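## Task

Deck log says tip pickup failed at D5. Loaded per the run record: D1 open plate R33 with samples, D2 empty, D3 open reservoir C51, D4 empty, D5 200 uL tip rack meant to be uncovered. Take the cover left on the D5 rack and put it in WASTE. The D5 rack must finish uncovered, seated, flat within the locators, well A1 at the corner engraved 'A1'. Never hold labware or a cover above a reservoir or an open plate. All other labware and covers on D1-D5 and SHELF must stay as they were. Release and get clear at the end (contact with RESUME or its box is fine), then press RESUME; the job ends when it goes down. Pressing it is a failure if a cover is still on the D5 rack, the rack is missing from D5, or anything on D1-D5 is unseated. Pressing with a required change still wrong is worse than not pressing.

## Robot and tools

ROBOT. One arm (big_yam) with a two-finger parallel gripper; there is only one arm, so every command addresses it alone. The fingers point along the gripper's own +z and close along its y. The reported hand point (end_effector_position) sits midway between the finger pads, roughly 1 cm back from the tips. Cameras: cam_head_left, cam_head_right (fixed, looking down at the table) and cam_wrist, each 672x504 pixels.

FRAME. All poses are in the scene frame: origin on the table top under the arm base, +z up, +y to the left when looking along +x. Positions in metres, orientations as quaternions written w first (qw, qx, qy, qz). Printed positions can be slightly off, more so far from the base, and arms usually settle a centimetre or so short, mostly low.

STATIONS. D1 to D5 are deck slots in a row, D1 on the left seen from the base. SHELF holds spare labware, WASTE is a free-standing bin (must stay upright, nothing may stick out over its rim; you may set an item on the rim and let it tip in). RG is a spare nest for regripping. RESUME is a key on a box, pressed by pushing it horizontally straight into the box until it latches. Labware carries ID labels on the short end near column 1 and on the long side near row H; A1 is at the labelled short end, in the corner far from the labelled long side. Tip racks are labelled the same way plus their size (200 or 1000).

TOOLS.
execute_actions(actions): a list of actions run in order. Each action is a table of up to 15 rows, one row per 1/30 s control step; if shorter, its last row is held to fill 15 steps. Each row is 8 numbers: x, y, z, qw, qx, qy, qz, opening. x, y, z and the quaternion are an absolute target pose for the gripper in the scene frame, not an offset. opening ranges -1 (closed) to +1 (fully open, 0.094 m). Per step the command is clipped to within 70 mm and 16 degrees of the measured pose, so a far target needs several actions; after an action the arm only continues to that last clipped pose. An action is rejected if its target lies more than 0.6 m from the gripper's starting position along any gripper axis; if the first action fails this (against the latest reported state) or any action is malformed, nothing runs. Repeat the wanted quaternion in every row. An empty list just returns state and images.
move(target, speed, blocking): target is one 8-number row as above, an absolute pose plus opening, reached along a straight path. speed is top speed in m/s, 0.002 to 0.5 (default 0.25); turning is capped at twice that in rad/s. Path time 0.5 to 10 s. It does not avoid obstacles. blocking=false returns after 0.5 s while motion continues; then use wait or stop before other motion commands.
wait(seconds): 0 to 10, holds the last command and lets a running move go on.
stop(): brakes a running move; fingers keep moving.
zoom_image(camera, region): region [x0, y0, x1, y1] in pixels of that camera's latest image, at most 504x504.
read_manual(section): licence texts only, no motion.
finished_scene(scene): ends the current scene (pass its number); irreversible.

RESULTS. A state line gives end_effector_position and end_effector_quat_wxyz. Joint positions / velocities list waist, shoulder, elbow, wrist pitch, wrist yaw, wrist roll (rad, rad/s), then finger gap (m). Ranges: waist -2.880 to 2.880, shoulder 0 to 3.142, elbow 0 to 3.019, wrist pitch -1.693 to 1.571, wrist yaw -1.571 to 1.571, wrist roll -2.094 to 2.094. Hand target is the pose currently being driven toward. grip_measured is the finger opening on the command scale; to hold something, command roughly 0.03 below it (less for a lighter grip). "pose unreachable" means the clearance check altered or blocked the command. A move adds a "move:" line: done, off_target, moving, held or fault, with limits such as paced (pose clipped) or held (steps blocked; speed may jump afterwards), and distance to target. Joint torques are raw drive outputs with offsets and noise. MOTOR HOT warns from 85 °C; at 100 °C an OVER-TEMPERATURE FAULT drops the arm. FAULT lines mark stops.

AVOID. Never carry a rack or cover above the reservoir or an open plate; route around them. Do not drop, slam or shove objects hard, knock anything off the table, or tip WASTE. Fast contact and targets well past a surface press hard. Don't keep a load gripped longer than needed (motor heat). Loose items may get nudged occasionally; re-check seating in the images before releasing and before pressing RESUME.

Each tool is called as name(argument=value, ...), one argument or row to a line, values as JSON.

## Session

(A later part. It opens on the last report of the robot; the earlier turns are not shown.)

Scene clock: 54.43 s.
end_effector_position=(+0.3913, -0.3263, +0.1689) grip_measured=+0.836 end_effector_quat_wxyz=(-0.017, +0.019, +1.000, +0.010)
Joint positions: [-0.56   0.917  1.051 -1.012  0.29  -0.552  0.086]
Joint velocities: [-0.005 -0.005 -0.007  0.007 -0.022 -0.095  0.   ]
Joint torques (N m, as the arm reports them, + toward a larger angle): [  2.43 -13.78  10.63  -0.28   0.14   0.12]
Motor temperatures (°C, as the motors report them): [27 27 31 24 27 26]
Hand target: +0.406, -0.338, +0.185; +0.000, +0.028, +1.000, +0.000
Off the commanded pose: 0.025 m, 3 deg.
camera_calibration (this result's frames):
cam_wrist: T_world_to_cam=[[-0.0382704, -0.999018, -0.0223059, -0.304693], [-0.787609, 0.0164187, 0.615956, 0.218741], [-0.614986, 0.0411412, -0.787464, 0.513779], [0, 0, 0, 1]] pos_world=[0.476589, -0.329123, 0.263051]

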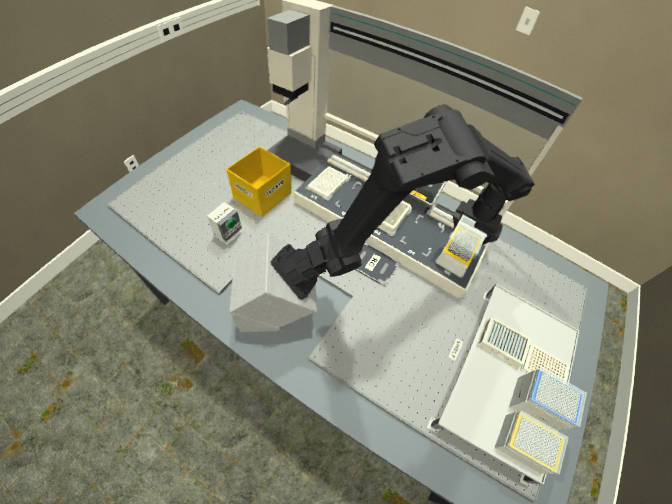

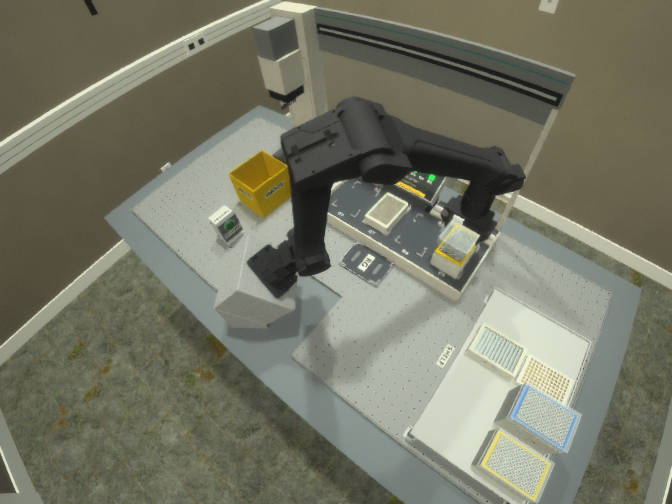

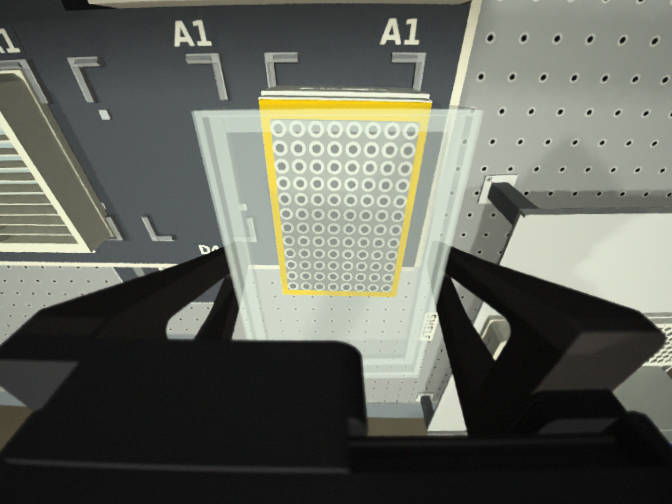

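move(
  target=[0.245,-0.32,0.165,0,0,1,0,0.76],
  speed=0.15,
)

move(
  target=[0.24,-0.25,0.12,0,0,1,0,0.76],
  speed=0.15,
)

move(
  target=[0.24,-0.02,0.125,0,0,1,0,0.76],
  speed=0.12,
)

move(
  target=[0.24,0.15,0.21,0,0,1,0,0.76],
  speed=0.15,
)

zoom_image(
  camera="cam_head_right",
  region=[340,140,540,310],
)

Scene clock: 61.30 s.
end_effector_position=(+0.2472, -0.3205, +0.1689) grip_measured=+0.836 end_effector_quat_wxyz=(+0.002, +0.008, +1.000, +0.004)
Joint positions: [-0.997  0.599  0.729 -0.927 -0.024 -0.905  0.086]
Joint velocities: [-0.005 -0.005  0.012 -0.002 -0.007 -0.022  0.   ]
Joint torques (N m, as the arm reports them, + toward a larger angle): [-0.42 -8.83  6.69  0.47 -0.17 -0.15]
Motor temperatures (°C, as the motors report them): [27 27 32 24 27 26]
Hand target: +0.245, -0.319, +0.167; +0.003, +0.003, +1.000, +0.001
Off the commanded pose: 0.005 m, 1 deg.
move: done
camera_calibration (this result's frames):
cam_wrist: T_world_to_cam=[[-0.0170207, -0.999797, -0.0108056, -0.311787], [-0.8109, 0.00748085, 0.585137, 0.113275], [-0.584938, 0.0187217, -0.810862, 0.414319], [0, 0, 0, 1]] pos_world=[0.328899, -0.320328, 0.266305]

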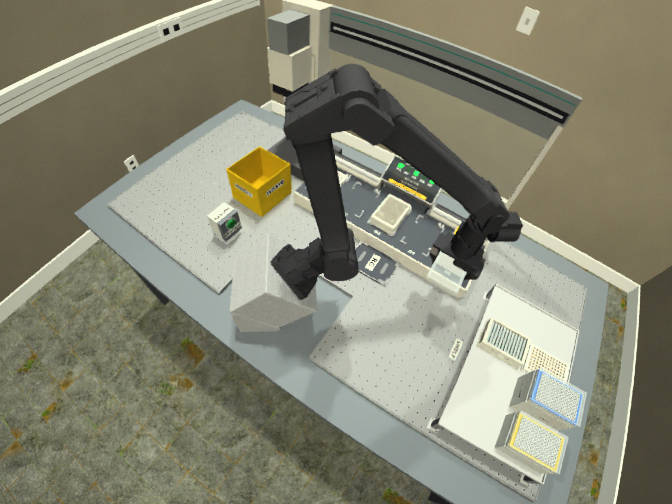

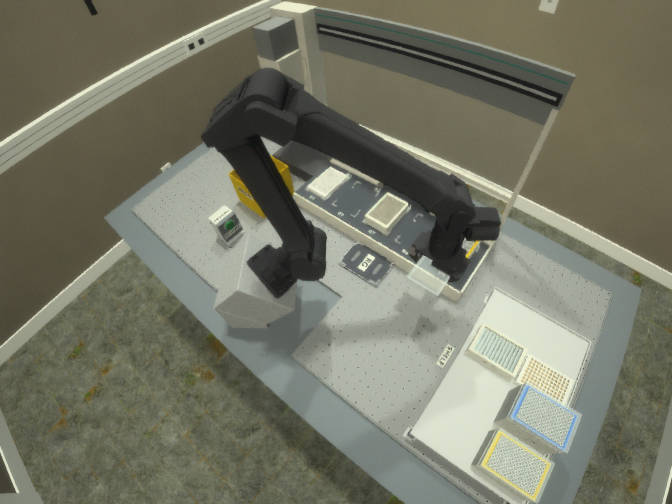

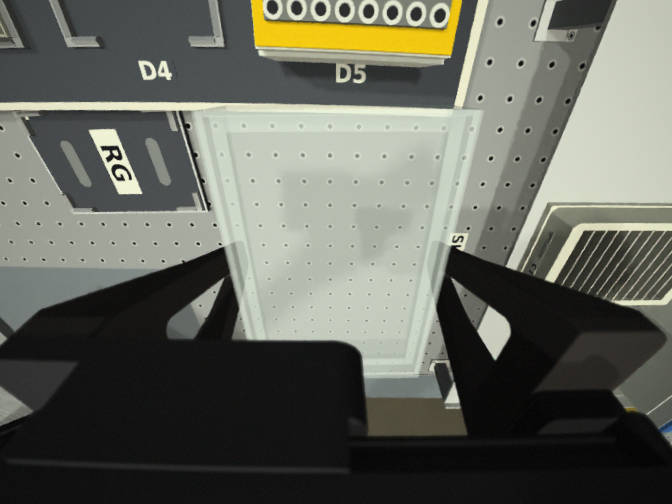

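Scene clock: 62.37 s.
end_effector_position=(+0.2384, -0.2501, +0.1199) grip_measured=+0.836 end_effector_quat_wxyz=(-0.007, -0.008, +1.000, +0.004)
Joint positions: [-0.773  0.577  0.527 -0.767  0.145 -0.775  0.086]
Joint velocities: [-0.015  0.005 -0.007 -0.012 -0.066 -0.007 -0.001]
Joint torques (N m, as the arm reports them, + toward a larger angle): [ 0.94 -7.06  5.93  0.48  0.12  0.13]
Motor temperatures (°C, as the motors report them): [27 27 32 24 27 26]
Hand target: +0.240, -0.249, +0.121; -0.001, -0.002, +1.000, -0.000
Off the commanded pose: 0.002 m, 1 deg.
move: done
camera_calibration (this result's frames):
cam_wrist: T_world_to_cam=[[0.0152972, -0.999816, -0.0115813, -0.249703], [-0.800465, -0.0191864, 0.599072, 0.123448], [-0.599184, 0.000106291, -0.800611, 0.3656], [0, 0, 0, 1]] pos_world=[0.321698, -0.247327, 0.215857]

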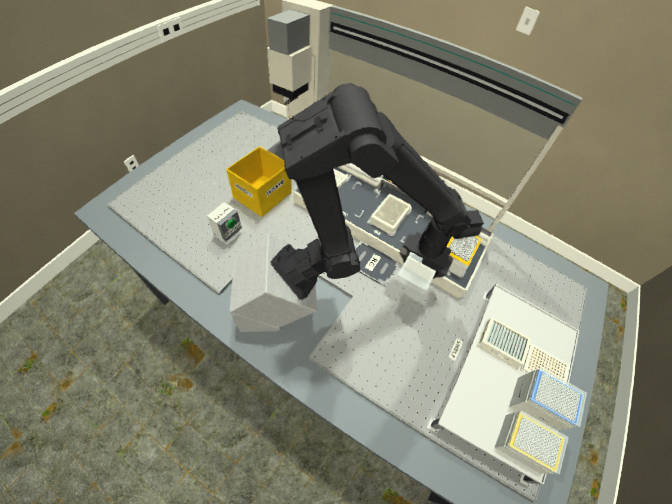

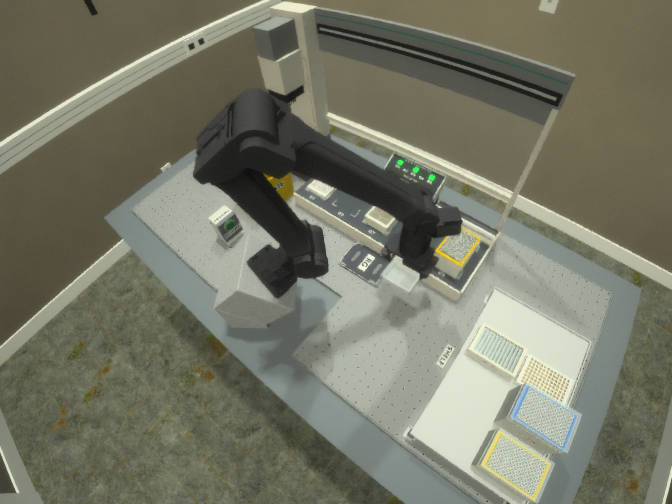

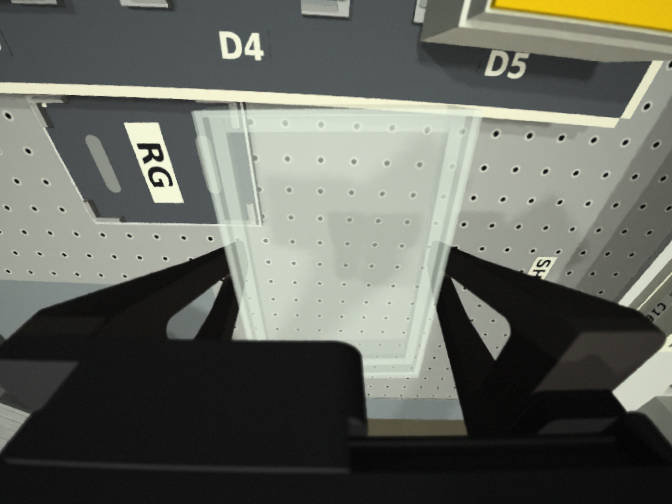

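Scene clock: 64.90 s.
end_effector_position=(+0.2376, -0.0239, +0.1244) grip_measured=+0.836 end_effector_quat_wxyz=(-0.006, -0.008, +1.000, -0.006)
Joint positions: [ 0.386  0.903  0.35  -0.834  0.765  0.371  0.086]
Joint velocities: [ 0.015 -0.005 -0.007  0.007  0.022  0.037 -0.   ]
Joint torques (N m, as the arm reports them, + toward a larger angle): [ 2.83 -0.46  5.44  0.    0.23  0.11]
Motor temperatures (°C, as the motors report them): [27 27 32 24 27 26]
Hand target: +0.239, -0.023, +0.125; -0.005, -0.005, +1.000, -0.007
Off the commanded pose: 0.005 m, 1 deg.
move: done
camera_calibration (this result's frames):
cam_wrist: T_world_to_cam=[[0.0165442, -0.999825, 0.00872062, -0.0263259], [-0.802131, -0.00806504, 0.597093, 0.125338], [-0.596918, -0.0168735, -0.802125, 0.367936], [0, 0, 0, 1]] pos_world=[0.320601, -0.019102, 0.220522]

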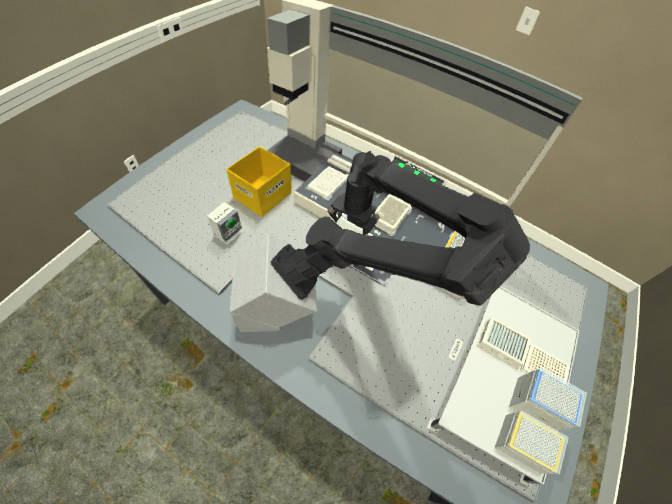

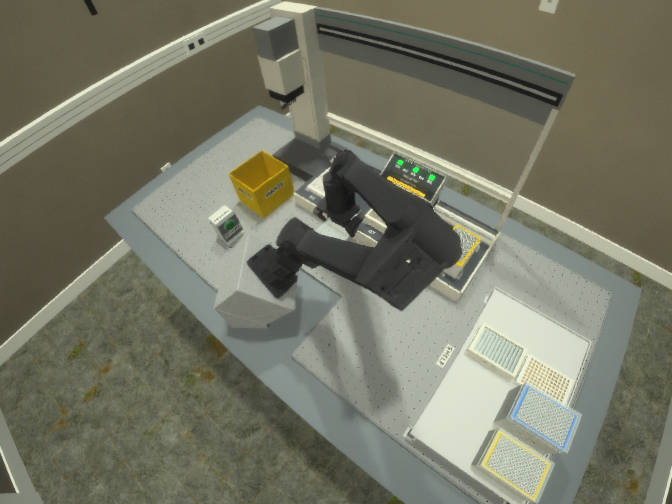

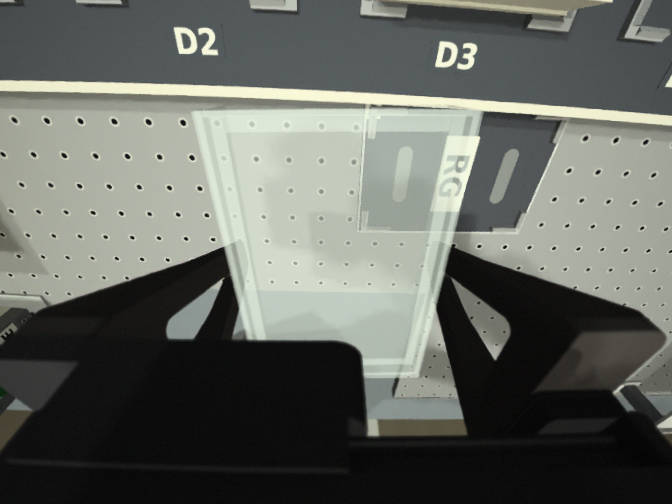

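Scene clock: 66.70 s.
end_effector_position=(+0.2322, +0.1367, +0.1982) grip_measured=+0.836 end_effector_quat_wxyz=(-0.003, -0.013, +1.000, -0.015)
Joint positions: [ 0.978  1.517  0.662 -1.107  0.715  1.179  0.086]
Joint velocities: [-0.005 -0.005 -0.007 -0.002  0.007 -0.007 -0.001]
Joint torques (N m, as the arm reports them, + toward a larger angle): [ 6.75 -2.64  8.97 -0.36  0.1   0.13]
Motor temperatures (°C, as the motors report them): [27 27 32 24 27 26]
Hand target: +0.242, +0.147, +0.207; +0.000, +0.000, +1.000, -0.006
Off the commanded pose: 0.019 m, 2 deg.
move: off_target
camera_calibration (this result's frames):
cam_wrist: T_world_to_cam=[[0.0252399, -0.999342, 0.026054, 0.128122], [-0.804832, -0.00485445, 0.593483, 0.0791837], [-0.592966, -0.0359485, -0.804425, 0.428748], [0, 0, 0, 1]] pos_world=[0.314729, 0.143834, 0.294563]

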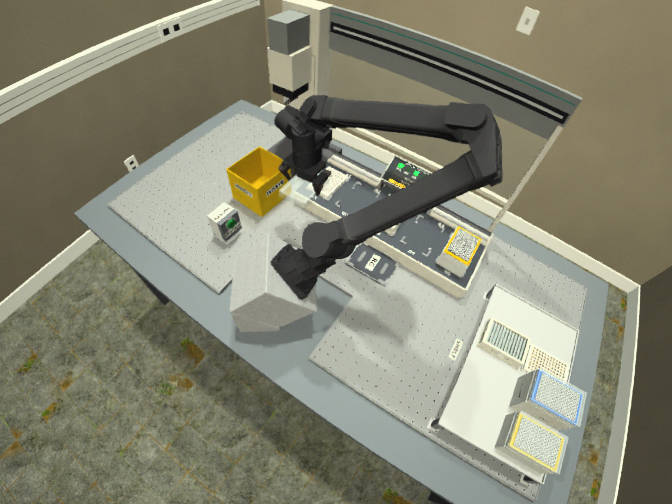

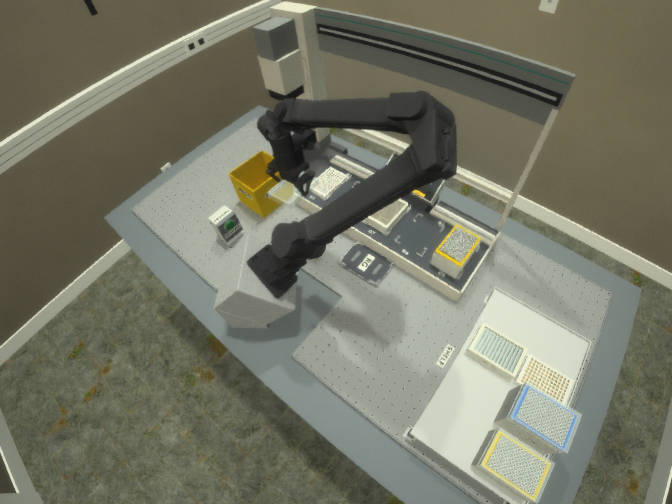

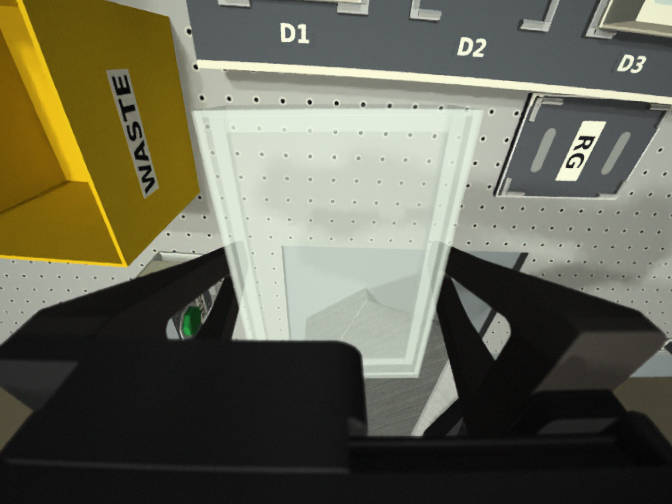

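Region (340, 140, 540, 310) of cam_head_right's 672x504 image, scaled by 2.520, with more detail than that image has; it fills the top 428 rows of this view, and the rest is white.

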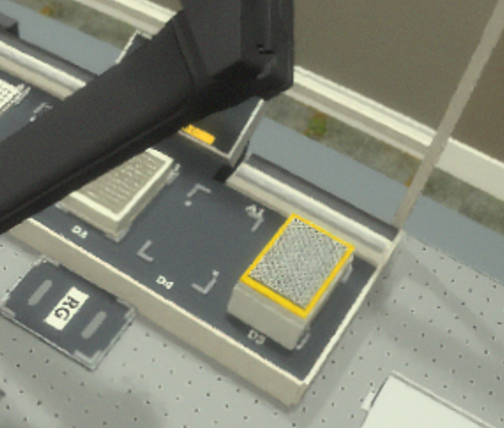

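move(
  target=[0.25,0.27,0.24,0,0,1,0,0.76],
  speed=0.2,
)

move(
  target=[0.268,0.375,0.22,0,0,1,0,0.76],
  speed=0.15,
)

Scene clock: 71.43 s.
end_effector_position=(+0.2449, +0.2583, +0.2284) grip_measured=+0.836 end_effector_quat_wxyz=(-0.002, -0.011, +1.000, -0.009)
Joint positions: [ 1.092  1.849  0.973 -1.157  0.667  1.307  0.086]
Joint velocities: [-0.015 -0.005  0.007 -0.007  0.051 -0.022 -0.   ]
Joint torques (N m, as the arm reports them, + toward a larger angle): [ 9.7  -6.5   9.39 -0.31  0.06  0.12]
Motor temperatures (°C, as the motors report them): [28 27 32 24 27 26]
Hand target: +0.252, +0.270, +0.237; +0.000, +0.000, +1.000, -0.001
Off the commanded pose: 0.017 m, 2 deg.
move: off_target
camera_calibration (this result's frames):
cam_wrist: T_world_to_cam=[[0.0215771, -0.999662, 0.0144687, 0.252202], [-0.806359, -0.00884563, 0.59136, 0.0739489], [-0.591032, -0.0244268, -0.806278, 0.461969], [0, 0, 0, 1]] pos_world=[0.327226, 0.264055, 0.325096]

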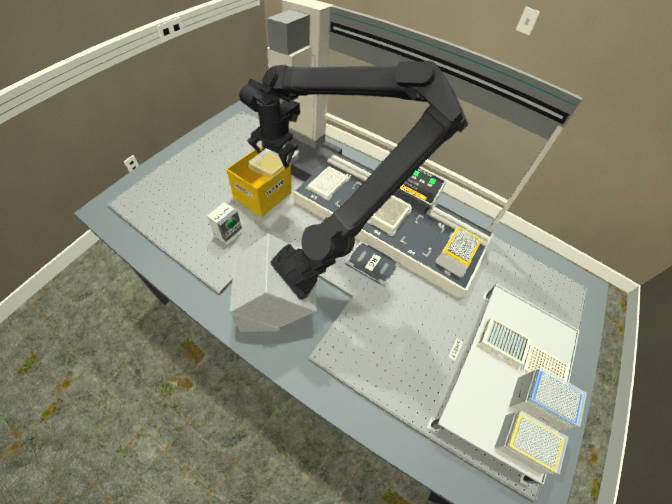

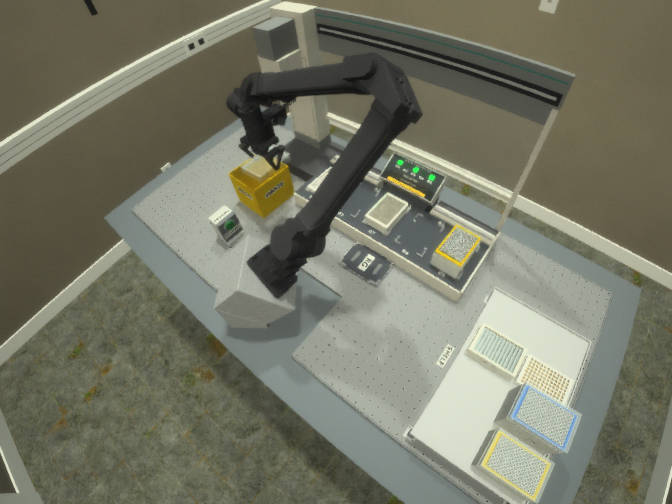

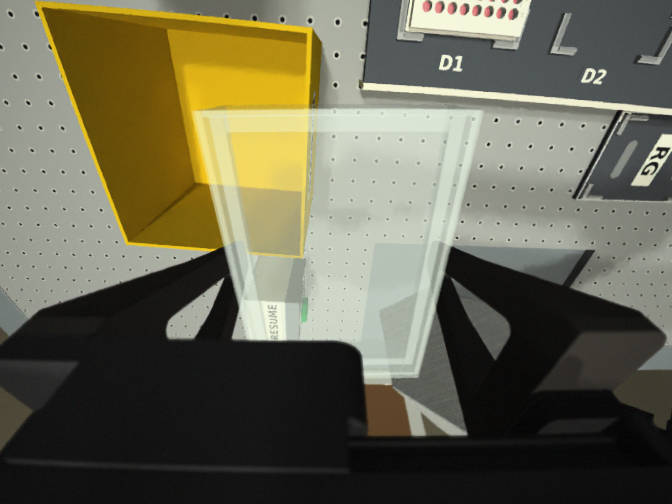

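Scene clock: 72.60 s.
end_effector_position=(+0.2596, +0.3608, +0.2135) grip_measured=+0.836 end_effector_quat_wxyz=(-0.002, -0.011, +1.000, -0.009)
Joint positions: [ 1.092  2.124  1.24  -1.15   0.667  1.307  0.086]
Joint velocities: [ 0.005 -0.005  0.012 -0.002 -0.037  0.037  0.001]
Joint torques (N m, as the arm reports them, + toward a larger angle): [ 10.95 -10.62   9.59   0.1    0.19   0.02]
Motor temperatures (°C, as the motors report them): [28 27 32 24 27 26]
Hand target: +0.268, +0.374, +0.218; -0.000, -0.000, +1.000, +0.000
Off the commanded pose: 0.018 m, 2 deg.
move: off_target
camera_calibration (this result's frames):
cam_wrist: T_world_to_cam=[[0.0218139, -0.999653, 0.0147571, 0.354407], [-0.806312, -0.00886419, 0.591424, 0.0955261], [-0.591088, -0.0248, -0.806226, 0.461255], [0, 0, 0, 1]] pos_world=[0.341935, 0.36657, 0.310149]

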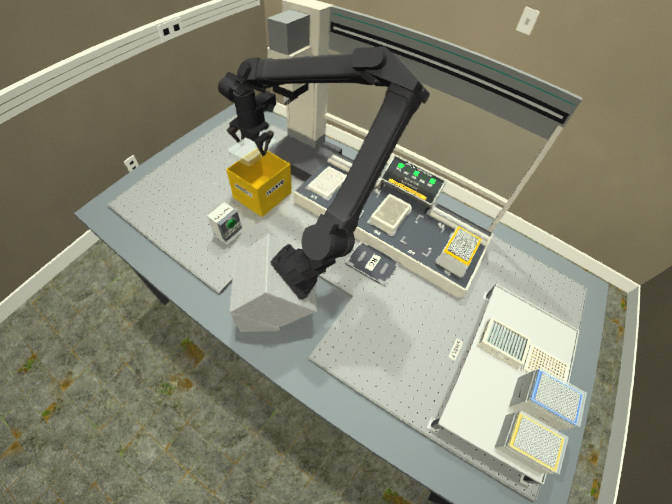

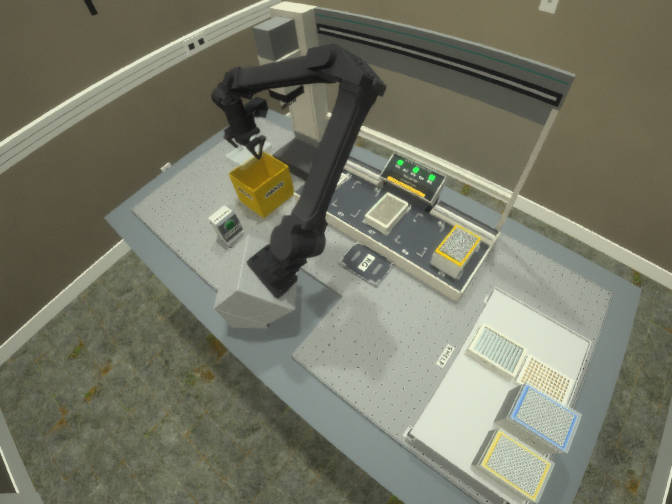

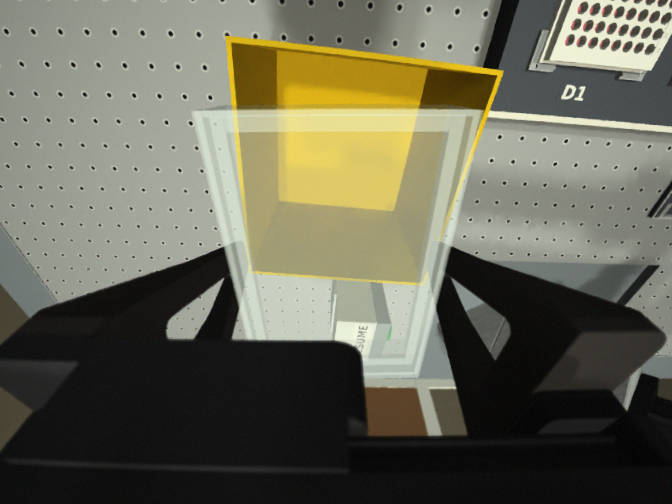

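move(
  target=[0.266,0.35,0.16,0,0.035,1,0,0.76],
  speed=0.1,
)

Scene clock: 76.93 s.
end_effector_position=(+0.2643, +0.3533, +0.1681) grip_measured=+0.836 end_effector_quat_wxyz=(+0.002, +0.037, +0.999, +0.005)
Joint positions: [ 1.021  2.124  1.147 -0.965  0.696  1.297  0.086]
Joint velocities: [-0.015 -0.005  0.002 -0.002 -0.066 -0.007 -0.   ]
Joint torques (N m, as the arm reports them, + toward a larger angle): [ 10.1  -11.46   5.35   0.4    0.3   -0.16]
Motor temperatures (°C, as the motors report them): [28 27 33 24 27 26]
Hand target: +0.265, +0.349, +0.161; -0.001, +0.035, +0.999, +0.001
Off the commanded pose: 0.009 m, 1 deg.
move: done
camera_calibration (this result's frames):
cam_wrist: T_world_to_cam=[[-0.0749299, -0.997088, -0.0141969, 0.377069], [-0.809784, 0.0525337, 0.584371, 0.106429], [-0.581924, 0.0552833, -0.811362, 0.397419], [0, 0, 0, 1]] pos_world=[0.345706, 0.34841, 0.265611]

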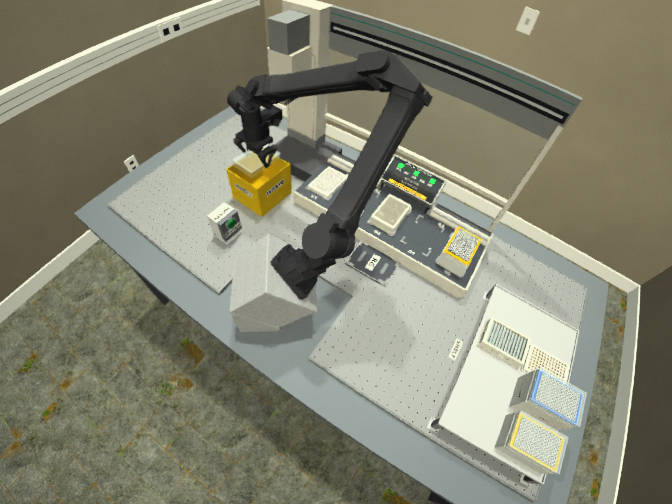

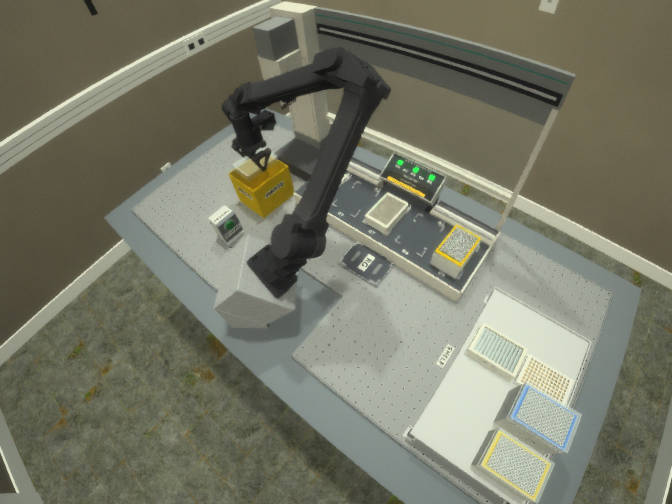

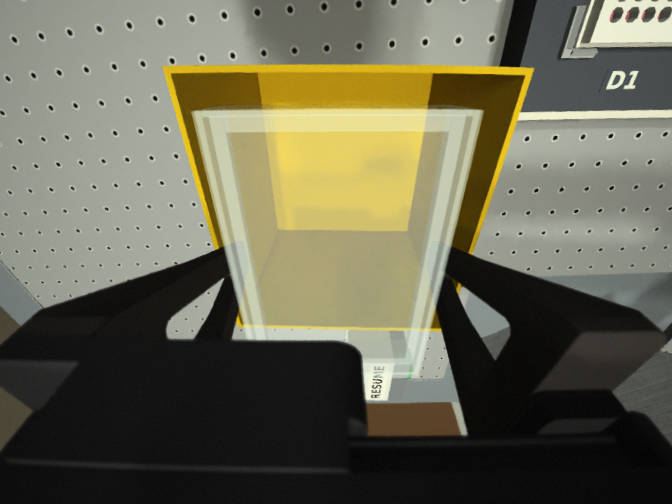

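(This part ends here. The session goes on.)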